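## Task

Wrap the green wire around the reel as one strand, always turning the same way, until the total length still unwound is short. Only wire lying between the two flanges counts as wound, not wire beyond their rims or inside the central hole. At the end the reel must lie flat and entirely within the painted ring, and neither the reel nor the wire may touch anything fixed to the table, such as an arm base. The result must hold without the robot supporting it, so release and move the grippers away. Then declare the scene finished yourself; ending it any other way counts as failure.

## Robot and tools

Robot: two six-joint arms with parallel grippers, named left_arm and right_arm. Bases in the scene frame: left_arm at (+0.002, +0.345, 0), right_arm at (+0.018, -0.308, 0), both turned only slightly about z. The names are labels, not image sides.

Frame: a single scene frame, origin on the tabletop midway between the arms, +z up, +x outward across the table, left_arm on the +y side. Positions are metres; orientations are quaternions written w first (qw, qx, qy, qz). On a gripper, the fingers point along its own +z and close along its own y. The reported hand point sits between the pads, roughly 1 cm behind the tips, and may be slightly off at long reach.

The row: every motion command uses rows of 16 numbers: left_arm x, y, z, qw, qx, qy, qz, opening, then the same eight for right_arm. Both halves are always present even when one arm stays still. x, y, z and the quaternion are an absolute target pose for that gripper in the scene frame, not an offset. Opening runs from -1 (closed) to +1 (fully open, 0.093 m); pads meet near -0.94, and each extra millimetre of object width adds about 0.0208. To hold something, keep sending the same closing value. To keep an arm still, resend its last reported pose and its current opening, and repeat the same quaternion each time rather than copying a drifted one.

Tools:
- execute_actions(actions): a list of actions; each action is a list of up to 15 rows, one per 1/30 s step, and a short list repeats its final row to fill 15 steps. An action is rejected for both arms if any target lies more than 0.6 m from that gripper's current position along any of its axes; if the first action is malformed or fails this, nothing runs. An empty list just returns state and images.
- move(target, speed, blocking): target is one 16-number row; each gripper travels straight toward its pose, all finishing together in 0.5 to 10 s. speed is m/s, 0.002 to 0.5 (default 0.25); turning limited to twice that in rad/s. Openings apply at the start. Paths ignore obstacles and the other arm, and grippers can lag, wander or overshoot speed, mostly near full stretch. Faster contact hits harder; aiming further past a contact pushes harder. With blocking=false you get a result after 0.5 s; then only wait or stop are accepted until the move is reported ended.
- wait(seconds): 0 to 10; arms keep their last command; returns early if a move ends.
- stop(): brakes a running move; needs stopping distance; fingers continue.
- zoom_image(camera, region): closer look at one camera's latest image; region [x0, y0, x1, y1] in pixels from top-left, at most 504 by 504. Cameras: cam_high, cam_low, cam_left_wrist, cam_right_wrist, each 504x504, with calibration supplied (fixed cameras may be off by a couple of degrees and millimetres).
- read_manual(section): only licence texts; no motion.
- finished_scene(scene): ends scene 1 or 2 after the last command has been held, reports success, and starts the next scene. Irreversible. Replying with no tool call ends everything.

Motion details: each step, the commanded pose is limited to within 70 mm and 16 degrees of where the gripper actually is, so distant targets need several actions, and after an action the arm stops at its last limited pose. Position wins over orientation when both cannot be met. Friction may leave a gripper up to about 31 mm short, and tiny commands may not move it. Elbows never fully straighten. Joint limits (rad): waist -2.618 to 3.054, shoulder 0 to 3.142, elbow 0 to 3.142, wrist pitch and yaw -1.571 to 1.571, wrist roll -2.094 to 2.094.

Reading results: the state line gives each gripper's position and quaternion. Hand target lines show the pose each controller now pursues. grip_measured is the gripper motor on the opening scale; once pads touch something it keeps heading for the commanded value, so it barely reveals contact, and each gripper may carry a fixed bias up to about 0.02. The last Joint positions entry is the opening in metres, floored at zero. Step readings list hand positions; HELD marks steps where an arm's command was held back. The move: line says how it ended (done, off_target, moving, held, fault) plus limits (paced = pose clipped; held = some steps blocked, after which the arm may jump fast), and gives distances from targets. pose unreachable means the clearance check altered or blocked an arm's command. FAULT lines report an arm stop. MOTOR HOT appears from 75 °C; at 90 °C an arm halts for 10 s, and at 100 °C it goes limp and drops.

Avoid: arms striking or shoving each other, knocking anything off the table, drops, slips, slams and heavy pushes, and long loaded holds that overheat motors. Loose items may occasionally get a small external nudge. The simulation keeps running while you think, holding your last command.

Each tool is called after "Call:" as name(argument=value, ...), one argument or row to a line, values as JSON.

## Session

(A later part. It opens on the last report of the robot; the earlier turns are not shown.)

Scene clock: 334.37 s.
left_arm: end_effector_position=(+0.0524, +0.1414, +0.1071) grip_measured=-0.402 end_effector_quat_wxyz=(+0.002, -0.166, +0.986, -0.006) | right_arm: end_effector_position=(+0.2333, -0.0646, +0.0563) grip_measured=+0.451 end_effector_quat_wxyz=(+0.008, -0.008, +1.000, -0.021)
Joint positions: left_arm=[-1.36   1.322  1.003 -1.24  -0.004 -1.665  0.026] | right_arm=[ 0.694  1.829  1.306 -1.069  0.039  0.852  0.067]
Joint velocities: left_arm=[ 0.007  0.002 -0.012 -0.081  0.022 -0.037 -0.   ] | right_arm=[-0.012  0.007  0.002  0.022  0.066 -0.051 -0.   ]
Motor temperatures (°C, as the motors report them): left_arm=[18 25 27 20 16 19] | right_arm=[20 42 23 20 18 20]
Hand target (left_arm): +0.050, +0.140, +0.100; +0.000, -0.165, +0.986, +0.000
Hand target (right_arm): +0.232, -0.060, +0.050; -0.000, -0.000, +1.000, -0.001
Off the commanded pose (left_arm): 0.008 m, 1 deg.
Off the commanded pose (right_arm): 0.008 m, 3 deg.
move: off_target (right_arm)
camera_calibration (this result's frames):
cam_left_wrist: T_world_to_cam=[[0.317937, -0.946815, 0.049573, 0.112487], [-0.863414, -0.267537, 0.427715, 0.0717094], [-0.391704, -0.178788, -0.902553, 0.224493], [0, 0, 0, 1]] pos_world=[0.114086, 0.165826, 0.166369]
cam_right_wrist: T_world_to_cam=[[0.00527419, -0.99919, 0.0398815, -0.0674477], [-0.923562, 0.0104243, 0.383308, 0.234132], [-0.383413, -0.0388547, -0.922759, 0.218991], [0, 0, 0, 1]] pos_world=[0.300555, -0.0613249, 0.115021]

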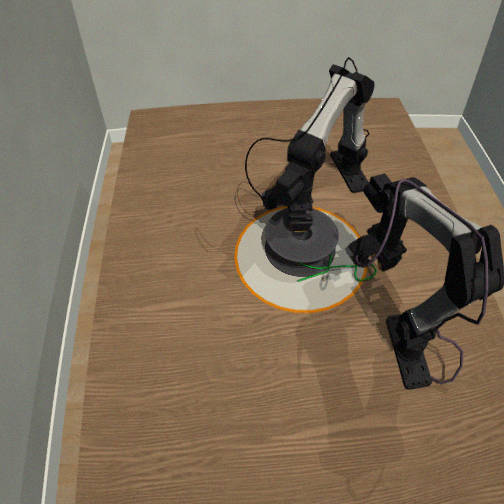

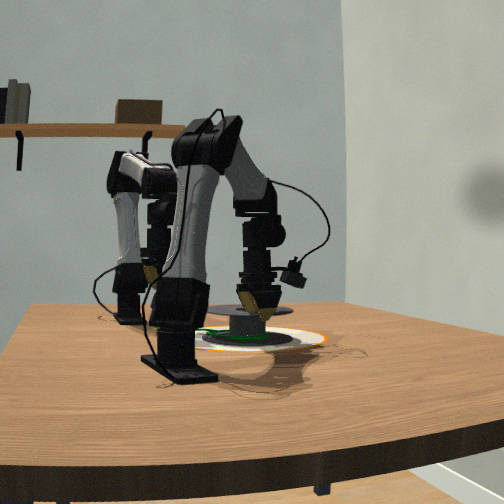

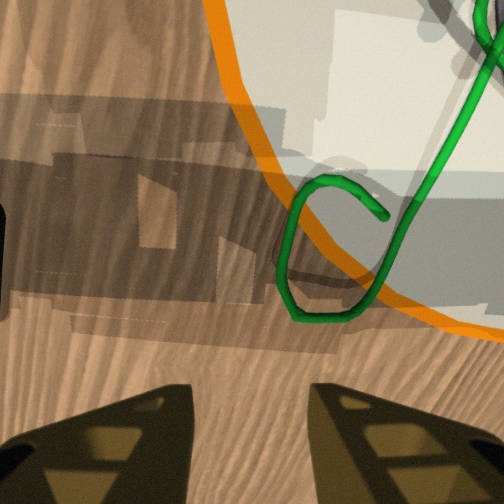

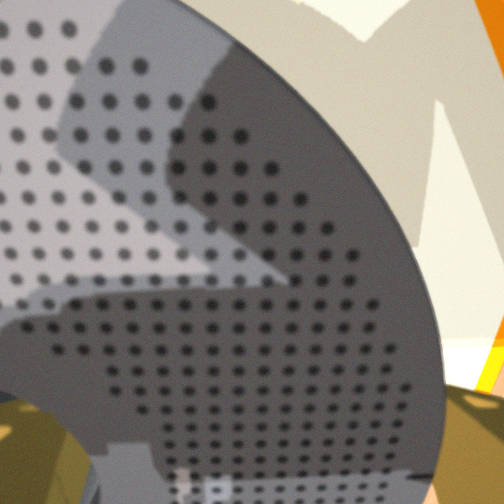

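Call:
move(
  target=[0.044,0.148,0.065,0.0564,-0.155,0.9268,-0.3373,-0.3,0.232,-0.06,0.05,0,0,1,0,0.3],
  speed=0.2,
)

Scene clock: 339.77 s.
left_arm: end_effector_position=(+0.0440, +0.1498, +0.0616) grip_measured=-0.302 end_effector_quat_wxyz=(+0.052, -0.151, +0.933, -0.323) | right_arm: end_effector_position=(+0.2333, -0.0646, +0.0563) grip_measured=+0.451 end_effector_quat_wxyz=(+0.008, -0.008, +1.000, -0.021)
Joint positions: left_arm=[-1.506  0.581  0.319 -0.655 -0.141 -1.752  0.031] | right_arm=[ 0.694  1.829  1.306 -1.069  0.039  0.852  0.067]
Joint velocities: left_arm=[-0.002 -0.007 -0.012 -0.007 -0.007 -0.051  0.   ] | right_arm=[-0.012 -0.002 -0.002  0.051 -0.095  0.037 -0.001]
Motor temperatures (°C, as the motors report them): left_arm=[18 25 27 20 16 19] | right_arm=[20 42 23 20 18 20]
Hand target (left_arm): +0.045, +0.147, +0.063; +0.055, -0.152, +0.928, -0.337
Hand target (right_arm): +0.232, -0.060, +0.050; -0.000, -0.000, +1.000, -0.001
Off the commanded pose (left_arm): 0.004 m, 2 deg.
Off the commanded pose (right_arm): 0.008 m, 3 deg.
move: off_target (right_arm)
camera_calibration (this result's frames):
cam_left_wrist: T_world_to_cam=[[0.231662, -0.72662, 0.646804, 0.059427], [-0.946192, -0.0138711, 0.323309, 0.0582045], [-0.225951, -0.686899, -0.690736, 0.237398], [0, 0, 0, 1]] pos_world=[0.094946, 0.207057, 0.106724]
cam_right_wrist: T_world_to_cam=[[0.00527419, -0.99919, 0.0398815, -0.0674477], [-0.923562, 0.0104243, 0.383308, 0.234132], [-0.383413, -0.0388547, -0.922759, 0.218991], [0, 0, 0, 1]] pos_world=[0.300555, -0.0613249, 0.115021]

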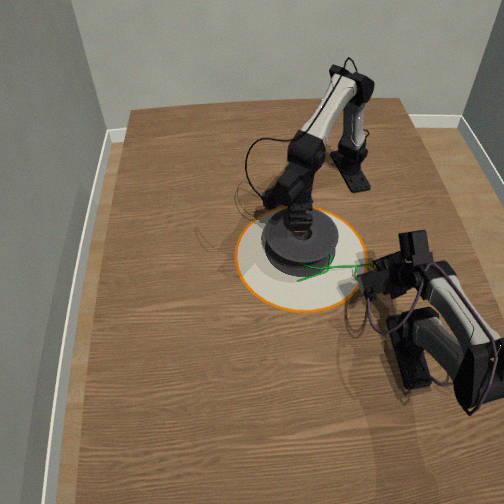

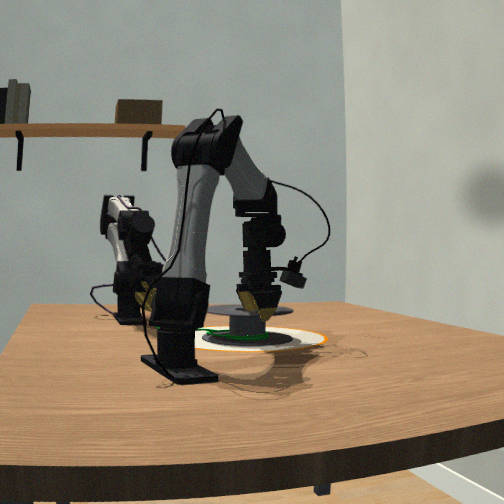

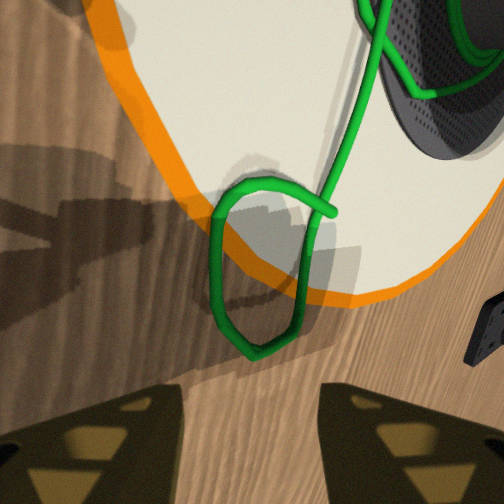

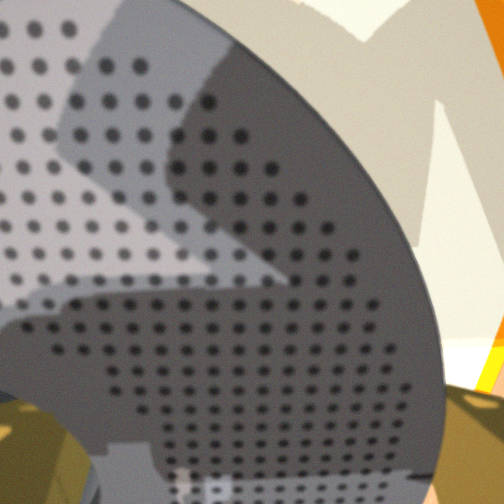

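Call:
move(
  target=[0.054,0.143,0.038,0.0564,-0.155,0.9268,-0.3373,-0.3,0.232,-0.06,0.05,0,0,1,0,0.3],
  speed=0.08,
)

Scene clock: 341.60 s.
left_arm: end_effector_position=(+0.0538, +0.1431, +0.0457) grip_measured=-0.302 end_effector_quat_wxyz=(+0.059, -0.155, +0.923, -0.346) | right_arm: end_effector_position=(+0.2333, -0.0646, +0.0563) grip_measured=+0.451 end_effector_quat_wxyz=(+0.008, -0.008, +1.000, -0.021)
Joint positions: left_arm=[-1.445  0.581  0.222 -0.502 -0.121 -1.707  0.031] | right_arm=[ 0.694  1.829  1.306 -1.069  0.039  0.852  0.067]
Joint velocities: left_arm=[ 0.002  0.037  0.012  0.022  0.051 -0.022 -0.   ] | right_arm=[-0.012 -0.017 -0.022 -0.051 -0.066 -0.051  0.001]
Motor temperatures (°C, as the motors report them): left_arm=[18 25 27 21 16 19] | right_arm=[20 42 23 20 18 20]
Hand target (left_arm): +0.054, +0.144, +0.038; +0.056, -0.155, +0.927, -0.338
Hand target (right_arm): +0.232, -0.060, +0.050; -0.000, -0.000, +1.000, -0.001
Off the commanded pose (left_arm): 0.008 m, 1 deg.
Off the commanded pose (right_arm): 0.008 m, 3 deg.
move: off_target (right_arm)
camera_calibration (this result's frames):
cam_left_wrist: T_world_to_cam=[[0.228988, -0.690818, 0.685809, 0.0557957], [-0.951772, -0.0111065, 0.306604, 0.0732002], [-0.204191, -0.722943, -0.660045, 0.226598], [0, 0, 0, 1]] pos_world=[0.103163, 0.203175, 0.0888561]
cam_right_wrist: T_world_to_cam=[[0.00527419, -0.99919, 0.0398815, -0.0674477], [-0.923562, 0.0104243, 0.383308, 0.234132], [-0.383413, -0.0388547, -0.922759, 0.218991], [0, 0, 0, 1]] pos_world=[0.300555, -0.0613249, 0.115021]

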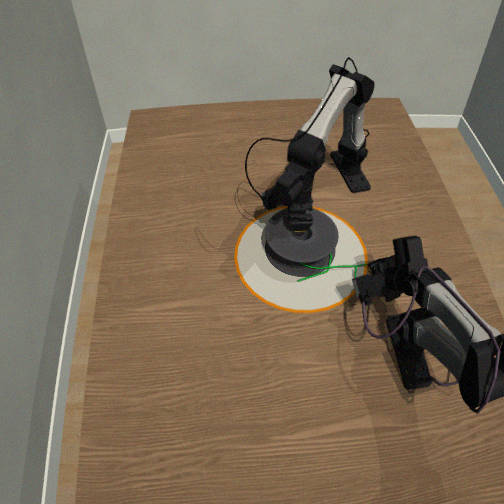

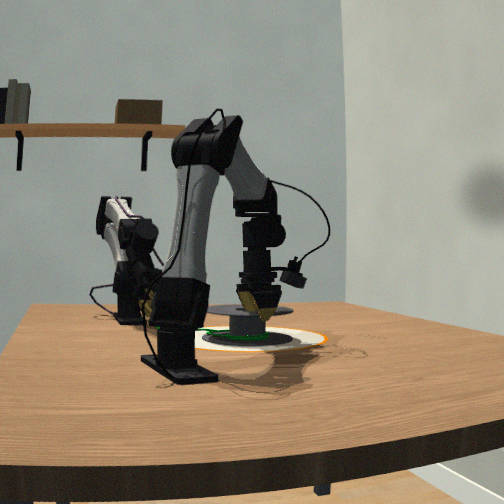

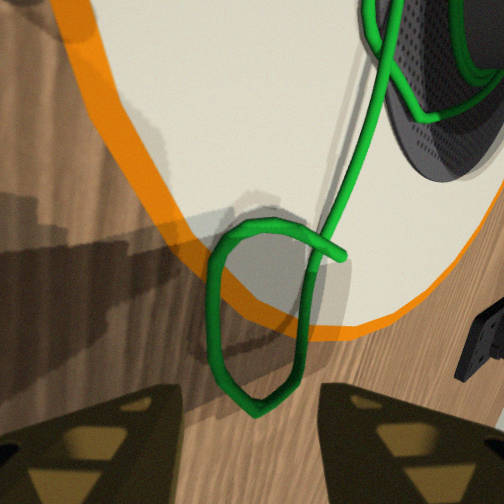

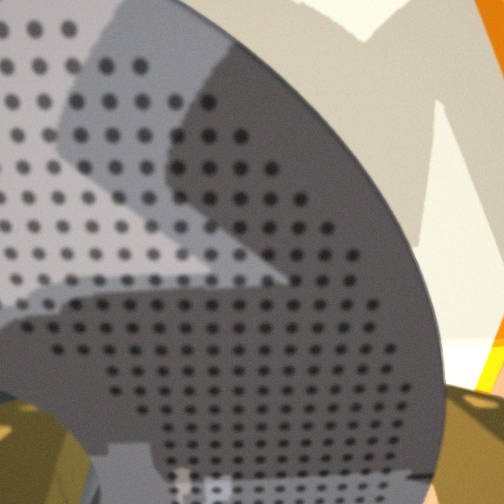

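Call:
move(
  target=[0.056,0.143,0.02,0.0564,-0.155,0.9268,-0.3373,-0.4,0.232,-0.06,0.05,0,0,1,0,0.3],
  speed=0.05,
)

Scene clock: 344.17 s.
left_arm: end_effector_position=(+0.0560, +0.1430, +0.0265) grip_measured=-0.398 end_effector_quat_wxyz=(+0.060, -0.156, +0.924, -0.343) | right_arm: end_effector_position=(+0.2333, -0.0646, +0.0563) grip_measured=+0.451 end_effector_quat_wxyz=(+0.008, -0.008, +1.000, -0.021)
Joint positions: left_arm=[-1.424  0.624  0.154 -0.395 -0.107 -1.691  0.026] | right_arm=[ 0.694  1.829  1.306 -1.069  0.039  0.852  0.067]
Joint velocities: left_arm=[ 0.012  0.002 -0.017 -0.022  0.022 -0.051  0.   ] | right_arm=[ 0.002  0.012  0.002 -0.022 -0.095 -0.037  0.001]
Motor temperatures (°C, as the motors report them): left_arm=[18 24 27 21 16 19] | right_arm=[20 42 23 20 18 20]
Hand target (left_arm): +0.056, +0.144, +0.020; +0.056, -0.155, +0.927, -0.337
Hand target (right_arm): +0.232, -0.060, +0.050; -0.000, -0.000, +1.000, -0.001
Off the commanded pose (left_arm): 0.006 m, 1 deg.
Off the commanded pose (right_arm): 0.008 m, 3 deg.
move: off_target (right_arm)
camera_calibration (this result's frames):
cam_left_wrist: T_world_to_cam=[[0.229971, -0.69502, 0.68122, 0.0690186], [-0.951507, -0.013613, 0.307327, 0.0815499], [-0.204325, -0.718861, -0.664447, 0.21383], [0, 0, 0, 1]] pos_world=[0.105414, 0.202794, 0.0699996]
cam_right_wrist: T_world_to_cam=[[0.00527419, -0.99919, 0.0398815, -0.0674477], [-0.923562, 0.0104243, 0.383308, 0.234132], [-0.383413, -0.0388547, -0.922759, 0.218991], [0, 0, 0, 1]] pos_world=[0.300555, -0.0613249, 0.115021]

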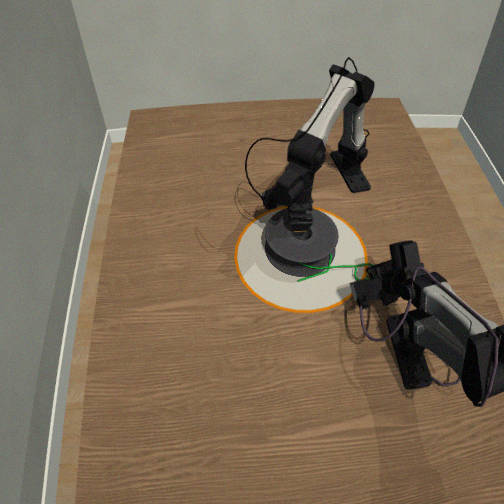

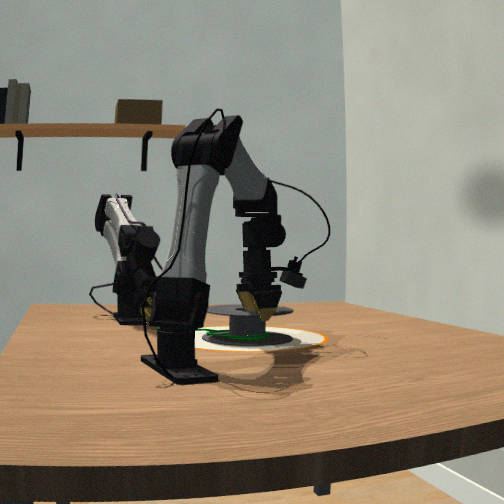

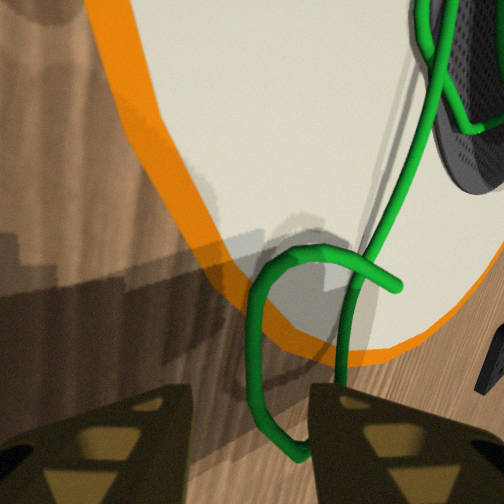

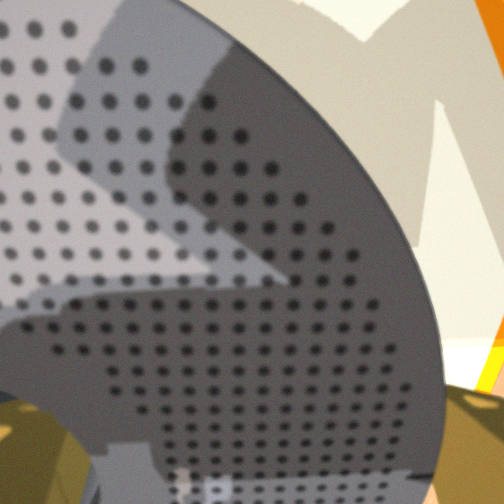

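Call:
move(
  target=[0.06,0.134,0.008,0.0564,-0.155,0.9268,-0.3373,-0.4,0.232,-0.06,0.05,0,0,1,0,0.3],
  speed=0.04,
)

Scene clock: 346.03 s.
left_arm: end_effector_position=(+0.0601, +0.1318, +0.0180) grip_measured=-0.398 end_effector_quat_wxyz=(+0.060, -0.155, +0.923, -0.346) | right_arm: end_effector_position=(+0.2333, -0.0646, +0.0563) grip_measured=+0.451 end_effector_quat_wxyz=(+0.008, -0.008, +1.000, -0.021)
Joint positions: left_arm=[-1.405  0.754  0.134 -0.238 -0.095 -1.676  0.026] | right_arm=[ 0.694  1.829  1.306 -1.069  0.039  0.852  0.067]
Joint velocities: left_arm=[-0.007  0.002 -0.012 -0.022  0.051 -0.007 -0.   ] | right_arm=[-0.002 -0.007  0.002  0.007 -0.037  0.037 -0.001]
Motor temperatures (°C, as the motors report them): left_arm=[18 24 27 22 16 19] | right_arm=[20 42 23 20 18 20]
Hand target (left_arm): +0.059, +0.135, +0.009; +0.056, -0.155, +0.927, -0.337
Hand target (right_arm): +0.232, -0.060, +0.050; -0.000, -0.000, +1.000, -0.001
Off the commanded pose (left_arm): 0.010 m, 1 deg.
Off the commanded pose (right_arm): 0.008 m, 3 deg.
move: off_target (right_arm)
camera_calibration (this result's frames):
cam_left_wrist: T_world_to_cam=[[0.228204, -0.690927, 0.685961, 0.0655403], [-0.952067, -0.0109572, 0.305694, 0.0875694], [-0.203696, -0.722841, -0.660309, 0.201428], [0, 0, 0, 1]] pos_world=[0.109446, 0.191844, 0.0612773]
cam_right_wrist: T_world_to_cam=[[0.00527419, -0.99919, 0.0398815, -0.0674477], [-0.923562, 0.0104243, 0.383308, 0.234132], [-0.383413, -0.0388547, -0.922759, 0.218991], [0, 0, 0, 1]] pos_world=[0.300555, -0.0613249, 0.115021]

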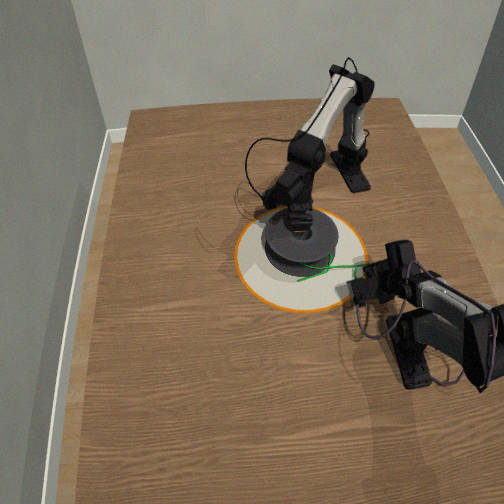

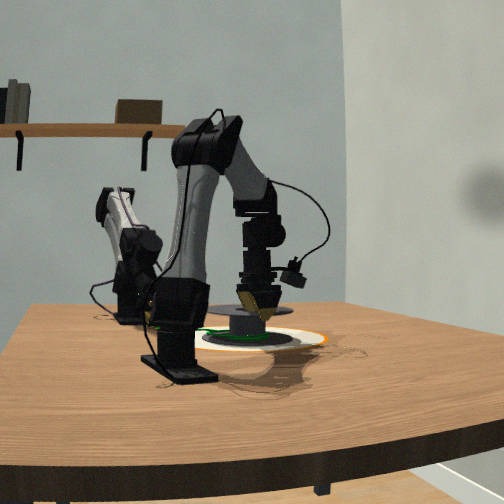

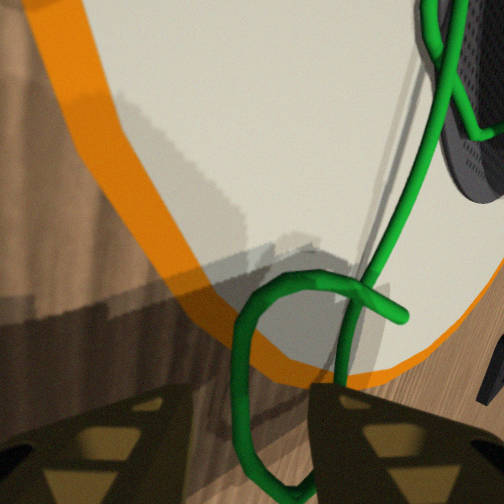

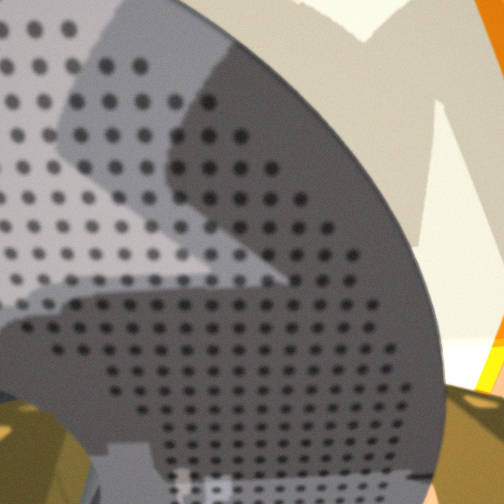

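Call:
execute_actions(
  actions=[
    [[0.06,0.134,0.008,0.0564,-0.155,0.9268,-0.3373,-1,0.232,-0.06,0.05,0,0,1,0,0.3]],
    [[0.06,0.134,0.008,0.0564,-0.155,0.9268,-0.3373,-1,0.232,-0.06,0.05,0,0,1,0,0.3]],
  ],
)

Scene clock: 347.40 s.
left_arm: end_effector_position=(+0.0601, +0.1310, +0.0183) grip_measured=-0.999 end_effector_quat_wxyz=(+0.059, -0.154, +0.923, -0.348) | right_arm: end_effector_position=(+0.2333, -0.0646, +0.0563) grip_measured=+0.451 end_effector_quat_wxyz=(+0.008, -0.008, +1.000, -0.021)
Joint positions: left_arm=[-1.405  0.757  0.134 -0.232 -0.094 -1.674  0.   ] | right_arm=[ 0.694  1.829  1.306 -1.069  0.039  0.852  0.067]
Joint velocities: left_arm=[ 0.002 -0.002 -0.017 -0.081 -0.051 -0.007  0.   ] | right_arm=[-0.007  0.012 -0.007 -0.007  0.081  0.066 -0.001]
Motor temperatures (°C, as the motors report them): left_arm=[18 24 27 22 16 19] | right_arm=[20 42 23 20 18 20]
Hand target (left_arm): +0.060, +0.135, +0.009; +0.056, -0.155, +0.927, -0.337
Hand target (right_arm): +0.232, -0.060, +0.050; -0.000, -0.000, +1.000, -0.001
Off the commanded pose (left_arm): 0.011 m, 1 deg.
Off the commanded pose (right_arm): 0.008 m, 3 deg.
Step readings (end_effector_position; steps 1 to 15: 1st action; 16 to 30: 2nd action):
0: left_arm (+0.0602, +0.1314, +0.0184) | right_arm (+0.2333, -0.0646, +0.0563)
1: left_arm (+0.0601, +0.1314, +0.0183) | right_arm (+0.2333, -0.0646, +0.0563)
2: left_arm (+0.0601, +0.1314, +0.0182) | right_arm (+0.2333, -0.0646, +0.0563)
4: left_arm (+0.0601, +0.1313, +0.0181) | right_arm (+0.2333, -0.0646, +0.0563)
8: left_arm (+0.0600, +0.1312, +0.0181) | right_arm (+0.2333, -0.0646, +0.0563)
15: left_arm (+0.0600, +0.1311, +0.0182) | right_arm (+0.2333, -0.0646, +0.0563)
16: left_arm (+0.0601, +0.1310, +0.0183) | right_arm (+0.2333, -0.0646, +0.0563)
17: left_arm (+0.0601, +0.1310, +0.0183) | right_arm (+0.2333, -0.0646, +0.0563)
19: left_arm (+0.0601, +0.1310, +0.0183) | right_arm (+0.2333, -0.0646, +0.0563)
23: left_arm (+0.0601, +0.1310, +0.0183) | right_arm (+0.2333, -0.0646, +0.0563)
30: end_effector_position above
camera_calibration (this result's frames):
cam_left_wrist: T_world_to_cam=[[0.226834, -0.689551, 0.687798, 0.0646679], [-0.952197, -0.00864844, 0.305361, 0.0871574], [-0.204614, -0.724186, -0.65855, 0.201202], [0, 0, 0, 1]] pos_world=[0.109491, 0.191053, 0.0614084]
cam_right_wrist: T_world_to_cam=[[0.00527419, -0.99919, 0.0398815, -0.0674477], [-0.923562, 0.0104243, 0.383308, 0.234132], [-0.383413, -0.0388547, -0.922759, 0.218991], [0, 0, 0, 1]] pos_world=[0.300555, -0.0613249, 0.115021]

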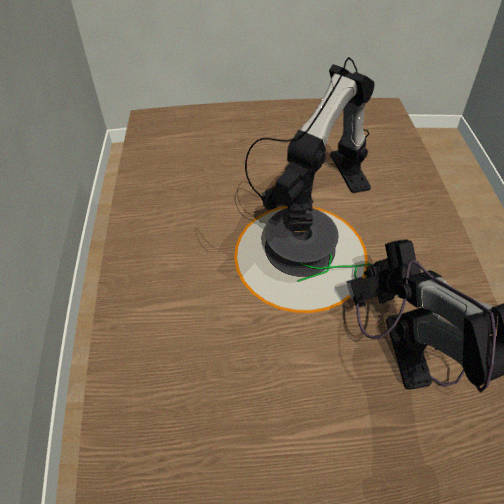

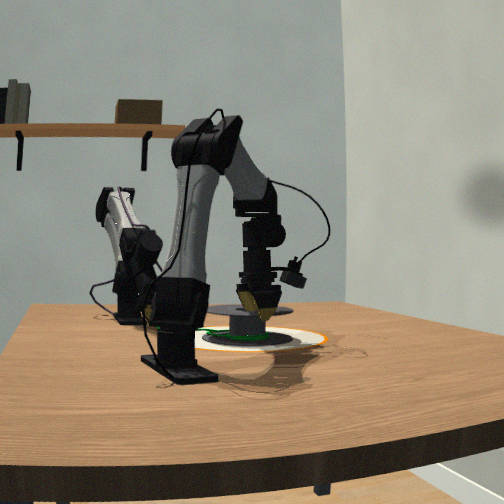

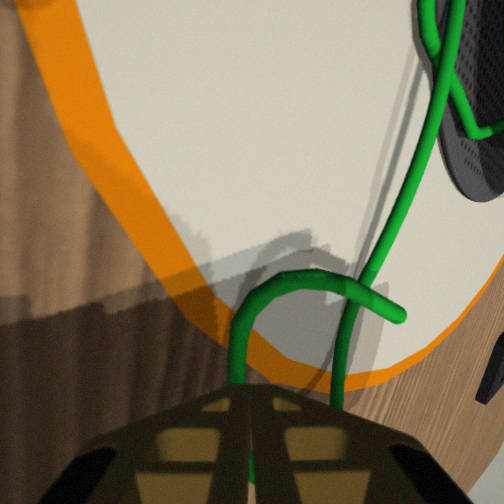

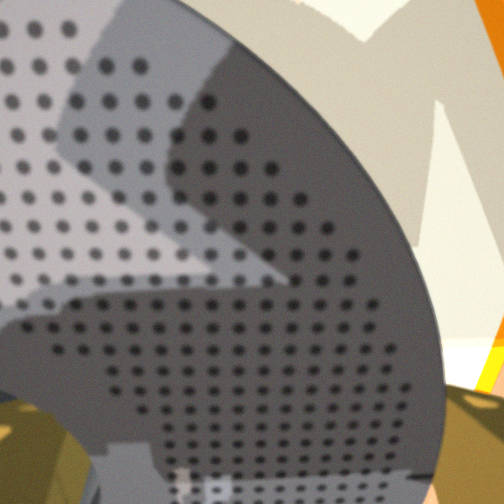

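Call:
move(
  target=[0.056,0.14,0.03,0.0564,-0.155,0.9268,-0.3373,-0.4,0.232,-0.06,0.05,0,0,1,0,0.3],
  speed=0.1,
)

Call:
move(
  target=[0.056,0.13,0.03,0.0286,-0.1625,0.9713,-0.1712,-0.4,0.232,-0.06,0.05,0,0,1,0,0.3],
  speed=0.15,
)

Scene clock: 350.20 s.
left_arm: end_effector_position=(+0.0575, +0.1443, +0.0191) grip_measured=-0.402 end_effector_quat_wxyz=(+0.058, -0.158, +0.931, -0.323) | right_arm: end_effector_position=(+0.2333, -0.0646, +0.0563) grip_measured=+0.451 end_effector_quat_wxyz=(+0.008, -0.008, +1.000, -0.021)
Joint positions: left_arm=[-1.405  0.692  0.161 -0.376 -0.094 -1.681  0.026] | right_arm=[ 0.694  1.829  1.306 -1.069  0.039  0.852  0.067]
Joint velocities: left_arm=[-0.012  0.012  0.037  0.037  0.007 -0.007  0.001] | right_arm=[-0.007  0.002 -0.012 -0.007 -0.037  0.007  0.001]
Motor temperatures (°C, as the motors report them): left_arm=[18 24 27 22 16 19] | right_arm=[20 42 23 20 18 20]
Hand target (left_arm): +0.056, +0.140, +0.029; +0.056, -0.155, +0.927, -0.337
Hand target (right_arm): +0.232, -0.060, +0.050; -0.000, -0.000, +1.000, -0.001
Off the commanded pose (left_arm): 0.012 m, 2 deg.
Off the commanded pose (right_arm): 0.008 m, 3 deg.
move: off_target (left_arm, right_arm)
camera_calibration (this result's frames):
cam_left_wrist: T_world_to_cam=[[0.239715, -0.722006, 0.649033, 0.0785906], [-0.947739, -0.0290508, 0.317722, 0.086999], [-0.210543, -0.691276, -0.691237, 0.207074], [0, 0, 0, 1]] pos_world=[0.107211, 0.202415, 0.0644877]
cam_right_wrist: T_world_to_cam=[[0.00527419, -0.99919, 0.0398815, -0.0674477], [-0.923562, 0.0104243, 0.383308, 0.234132], [-0.383413, -0.0388547, -0.922759, 0.218991], [0, 0, 0, 1]] pos_world=[0.300555, -0.0613249, 0.115021]

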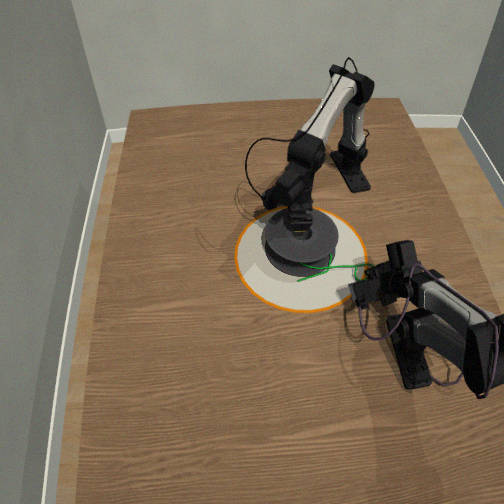

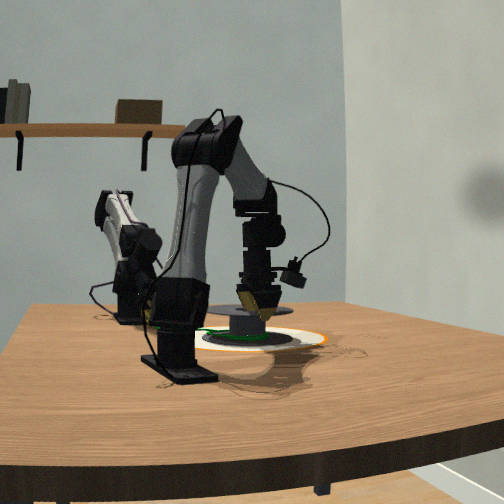

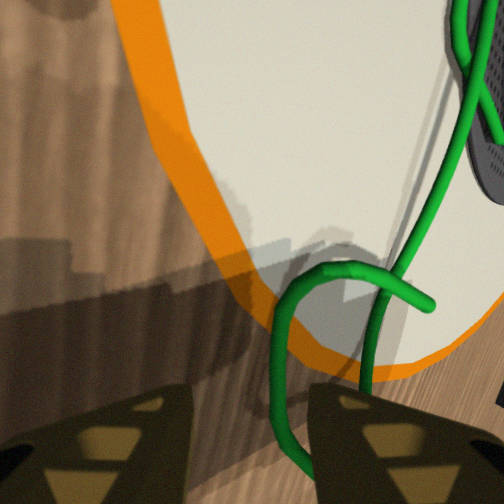

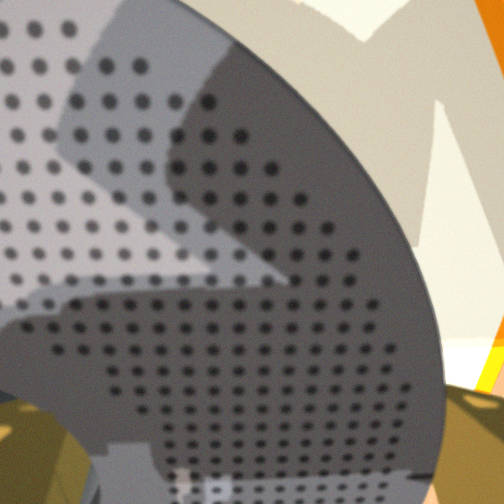

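Scene clock: 351.80 s.
left_arm: end_effector_position=(+0.0555, +0.1313, +0.0310) grip_measured=-0.402 end_effector_quat_wxyz=(+0.034, -0.159, +0.970, -0.181) | right_arm: end_effector_position=(+0.2333, -0.0646, +0.0563) grip_measured=+0.451 end_effector_quat_wxyz=(+0.008, -0.008, +1.000, -0.021)
Joint positions: left_arm=[-1.394  1.087  0.481 -0.598 -0.053 -1.682  0.026] | right_arm=[ 0.694  1.829  1.306 -1.069  0.039  0.852  0.067]
Joint velocities: left_arm=[ 0.007  0.002 -0.012 -0.007 -0.022 -0.037  0.   ] | right_arm=[-0.002  0.002  0.012  0.007  0.022 -0.066 -0.001]
Motor temperatures (°C, as the motors report them): left_arm=[18 24 28 22 16 19] | right_arm=[20 42 23 20 18 20]
Hand target (left_arm): +0.056, +0.131, +0.031; +0.029, -0.164, +0.971, -0.172
Hand target (right_arm): +0.232, -0.060, +0.050; -0.000, -0.000, +1.000, -0.001
Off the commanded pose (left_arm): 0.002 m, 1 deg.
Off the commanded pose (right_arm): 0.008 m, 3 deg.
move: off_target (right_arm)
camera_calibration (this result's frames):
cam_left_wrist: T_world_to_cam=[[0.282539, -0.873281, 0.396928, 0.0872547], [-0.915112, -0.121298, 0.384522, 0.0892223], [-0.28765, -0.471876, -0.833421, 0.185783], [0, 0, 0, 1]] pos_world=[0.110436, 0.174687, 0.0858936]
cam_right_wrist: T_world_to_cam=[[0.00527419, -0.99919, 0.0398815, -0.0674477], [-0.923562, 0.0104243, 0.383308, 0.234132], [-0.383413, -0.0388547, -0.922759, 0.218991], [0, 0, 0, 1]] pos_world=[0.300555, -0.0613249, 0.115021]

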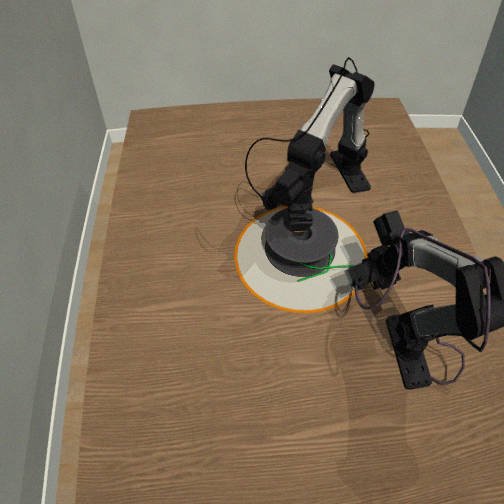

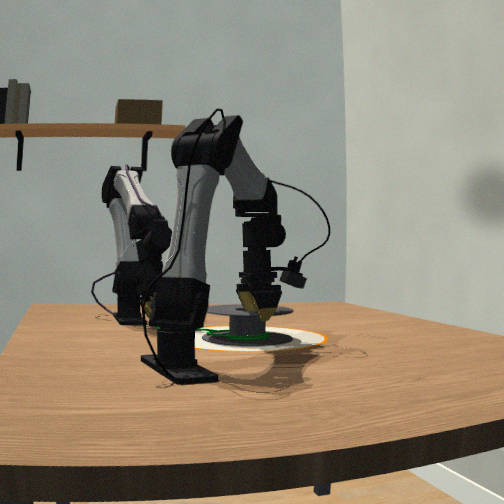

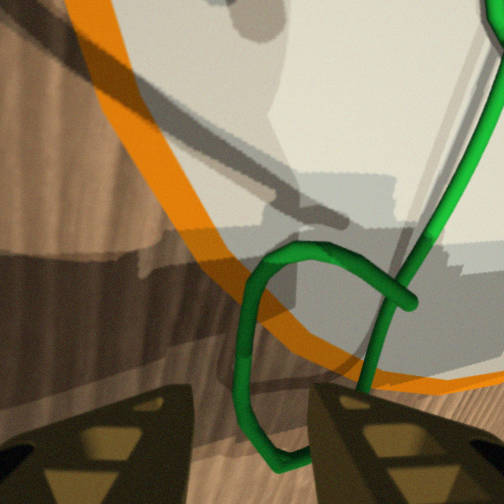

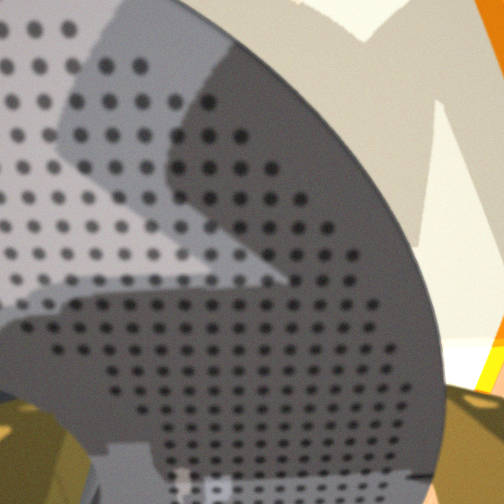

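Call:
move(
  target=[0.058,0.126,0.0,0.0286,-0.1625,0.9713,-0.1712,-0.4,0.232,-0.06,0.05,0,0,1,0,0.3],
  speed=0.05,
)

Call:
execute_actions(
  actions=[
    [[0.058,0.126,0.0,0.0286,-0.1625,0.9713,-0.1712,-1,0.232,-0.06,0.05,0,0,1,0,0.3]],
    [[0.058,0.126,0.005,0.0286,-0.1625,0.9713,-0.1712,-1,0.232,-0.06,0.05,0,0,1,0,0.3]],
  ],
)

Scene clock: 353.20 s.
left_arm: end_effector_position=(+0.0562, +0.1311, +0.0128) grip_measured=-0.402 end_effector_quat_wxyz=(+0.033, -0.161, +0.972, -0.169) | right_arm: end_effector_position=(+0.2333, -0.0646, +0.0563) grip_measured=+0.451 end_effector_quat_wxyz=(+0.008, -0.008, +1.000, -0.021)
Joint positions: left_arm=[-1.388  1.157  0.447 -0.518 -0.049 -1.681  0.026] | right_arm=[ 0.694  1.829  1.306 -1.069  0.039  0.852  0.067]
Joint velocities: left_arm=[ 0.012  0.017  0.002 -0.066 -0.007 -0.037 -0.001] | right_arm=[-0.017 -0.007  0.002 -0.037 -0.037  0.037  0.   ]
Motor temperatures (°C, as the motors report them): left_arm=[18 24 28 22 16 19] | right_arm=[20 42 23 20 18 20]
Hand target (left_arm): +0.057, +0.128, +0.002; +0.029, -0.163, +0.971, -0.171
Hand target (right_arm): +0.232, -0.060, +0.050; -0.000, -0.000, +1.000, -0.001
Off the commanded pose (left_arm): 0.014 m, 1 deg.
Off the commanded pose (right_arm): 0.008 m, 3 deg.
move: off_target (left_arm, right_arm)
camera_calibration (this result's frames):
cam_left_wrist: T_world_to_cam=[[0.289017, -0.881472, 0.373465, 0.0951762], [-0.911381, -0.133944, 0.389158, 0.098213], [-0.293008, -0.452842, -0.842069, 0.168613], [0, 0, 0, 1]] pos_world=[0.111407, 0.173405, 0.0682181]
cam_right_wrist: T_world_to_cam=[[0.00527419, -0.99919, 0.0398815, -0.0674477], [-0.923562, 0.0104243, 0.383308, 0.234132], [-0.383413, -0.0388547, -0.922759, 0.218991], [0, 0, 0, 1]] pos_world=[0.300555, -0.0613249, 0.115021]

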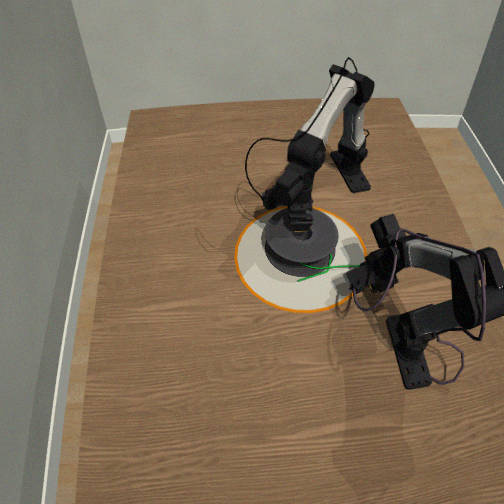

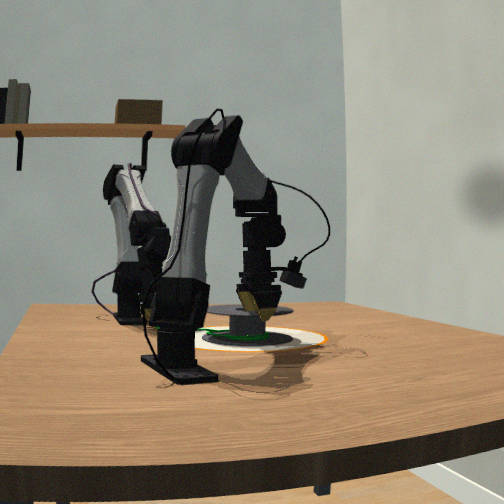

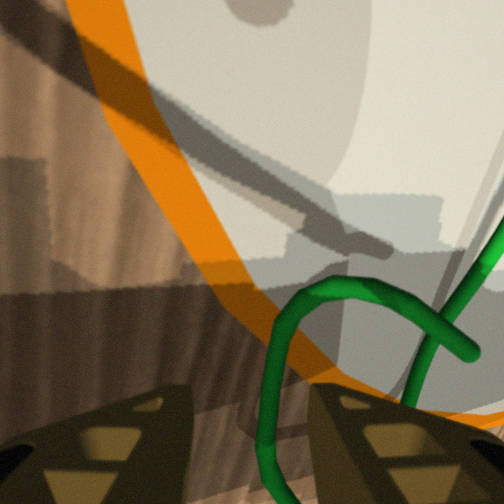

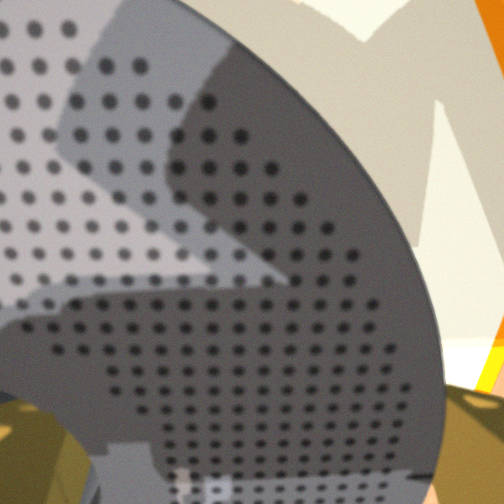

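Scene clock: 354.20 s.
left_arm: end_effector_position=(+0.0570, +0.1274, +0.0105) grip_measured=-0.993 end_effector_quat_wxyz=(+0.033, -0.161, +0.971, -0.174) | right_arm: end_effector_position=(+0.2333, -0.0646, +0.0563) grip_measured=+0.451 end_effector_quat_wxyz=(+0.008, -0.008, +1.000, -0.021)
Joint positions: left_arm=[-1.387  1.173  0.441 -0.486 -0.048 -1.68   0.   ] | right_arm=[ 0.694  1.829  1.306 -1.069  0.039  0.852  0.067]
Joint velocities: left_arm=[-0.002 -0.002 -0.012  0.022 -0.007  0.007  0.   ] | right_arm=[-0.022  0.002  0.007  0.022  0.022 -0.007  0.   ]
Motor temperatures (°C, as the motors report them): left_arm=[18 24 28 22 16 19] | right_arm=[20 42 23 20 18 20]
Hand target (left_arm): +0.058, +0.126, +0.005; +0.029, -0.163, +0.971, -0.171
Hand target (right_arm): +0.232, -0.060, +0.050; -0.000, -0.000, +1.000, -0.001
Off the commanded pose (left_arm): 0.006 m, 1 deg.
Off the commanded pose (right_arm): 0.008 m, 3 deg.
Step readings (end_effector_position; steps 1 to 15: 1st action; 16 to 30: 2nd action):
0: left_arm (+0.0562, +0.1311, +0.0128) | right_arm (+0.2333, -0.0646, +0.0563)
1: left_arm (+0.0561, +0.1310, +0.0126) | right_arm (+0.2333, -0.0646, +0.0563)
2: left_arm (+0.0565, +0.1303, +0.0111) | right_arm (+0.2333, -0.0646, +0.0563)
4: left_arm (+0.0570, +0.1275, +0.0105) | right_arm (+0.2333, -0.0646, +0.0563)
8: left_arm (+0.0570, +0.1274, +0.0105) | right_arm (+0.2333, -0.0646, +0.0563)
15: left_arm (+0.0570, +0.1274, +0.0105) | right_arm (+0.2333, -0.0646, +0.0563)
16: left_arm (+0.0570, +0.1274, +0.0105) | right_arm (+0.2333, -0.0646, +0.0563)
17: left_arm (+0.0570, +0.1274, +0.0105) | right_arm (+0.2333, -0.0646, +0.0563)
19: left_arm (+0.0570, +0.1274, +0.0105) | right_arm (+0.2333, -0.0646, +0.0563)
23: left_arm (+0.0570, +0.1274, +0.0105) | right_arm (+0.2333, -0.0646, +0.0563)
30: end_effector_position above
camera_calibration (this result's frames):
cam_left_wrist: T_world_to_cam=[[0.287796, -0.87768, 0.383213, 0.0919643], [-0.912195, -0.129354, 0.388804, 0.0988119], [-0.291675, -0.461461, -0.837842, 0.166267], [0, 0, 0, 1]] pos_world=[0.112165, 0.170222, 0.0656449]
cam_right_wrist: T_world_to_cam=[[0.00527419, -0.99919, 0.0398815, -0.0674477], [-0.923562, 0.0104243, 0.383308, 0.234132], [-0.383413, -0.0388547, -0.922759, 0.218991], [0, 0, 0, 1]] pos_world=[0.300555, -0.0613249, 0.115021]

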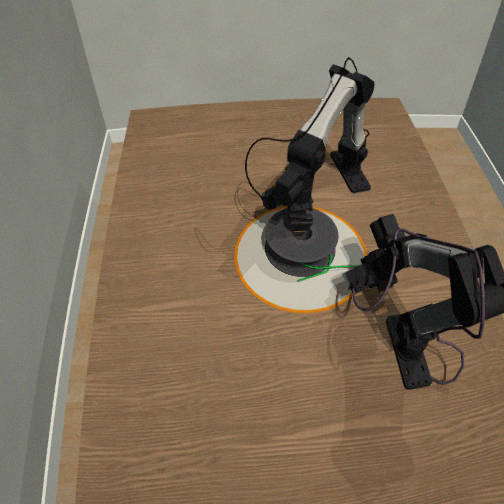

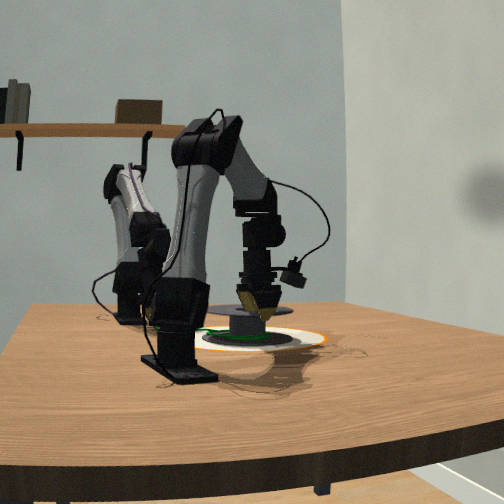

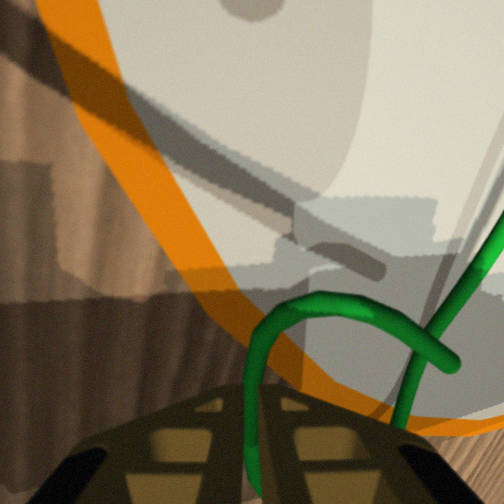

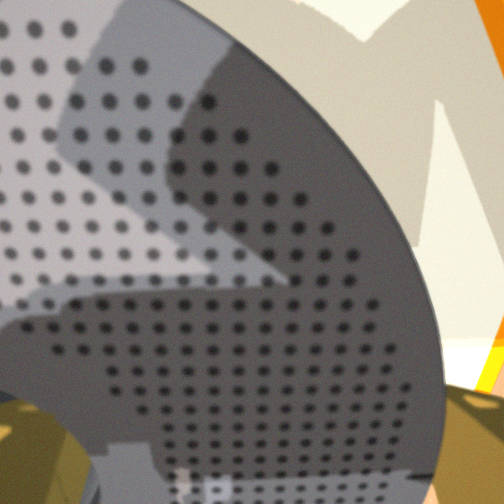

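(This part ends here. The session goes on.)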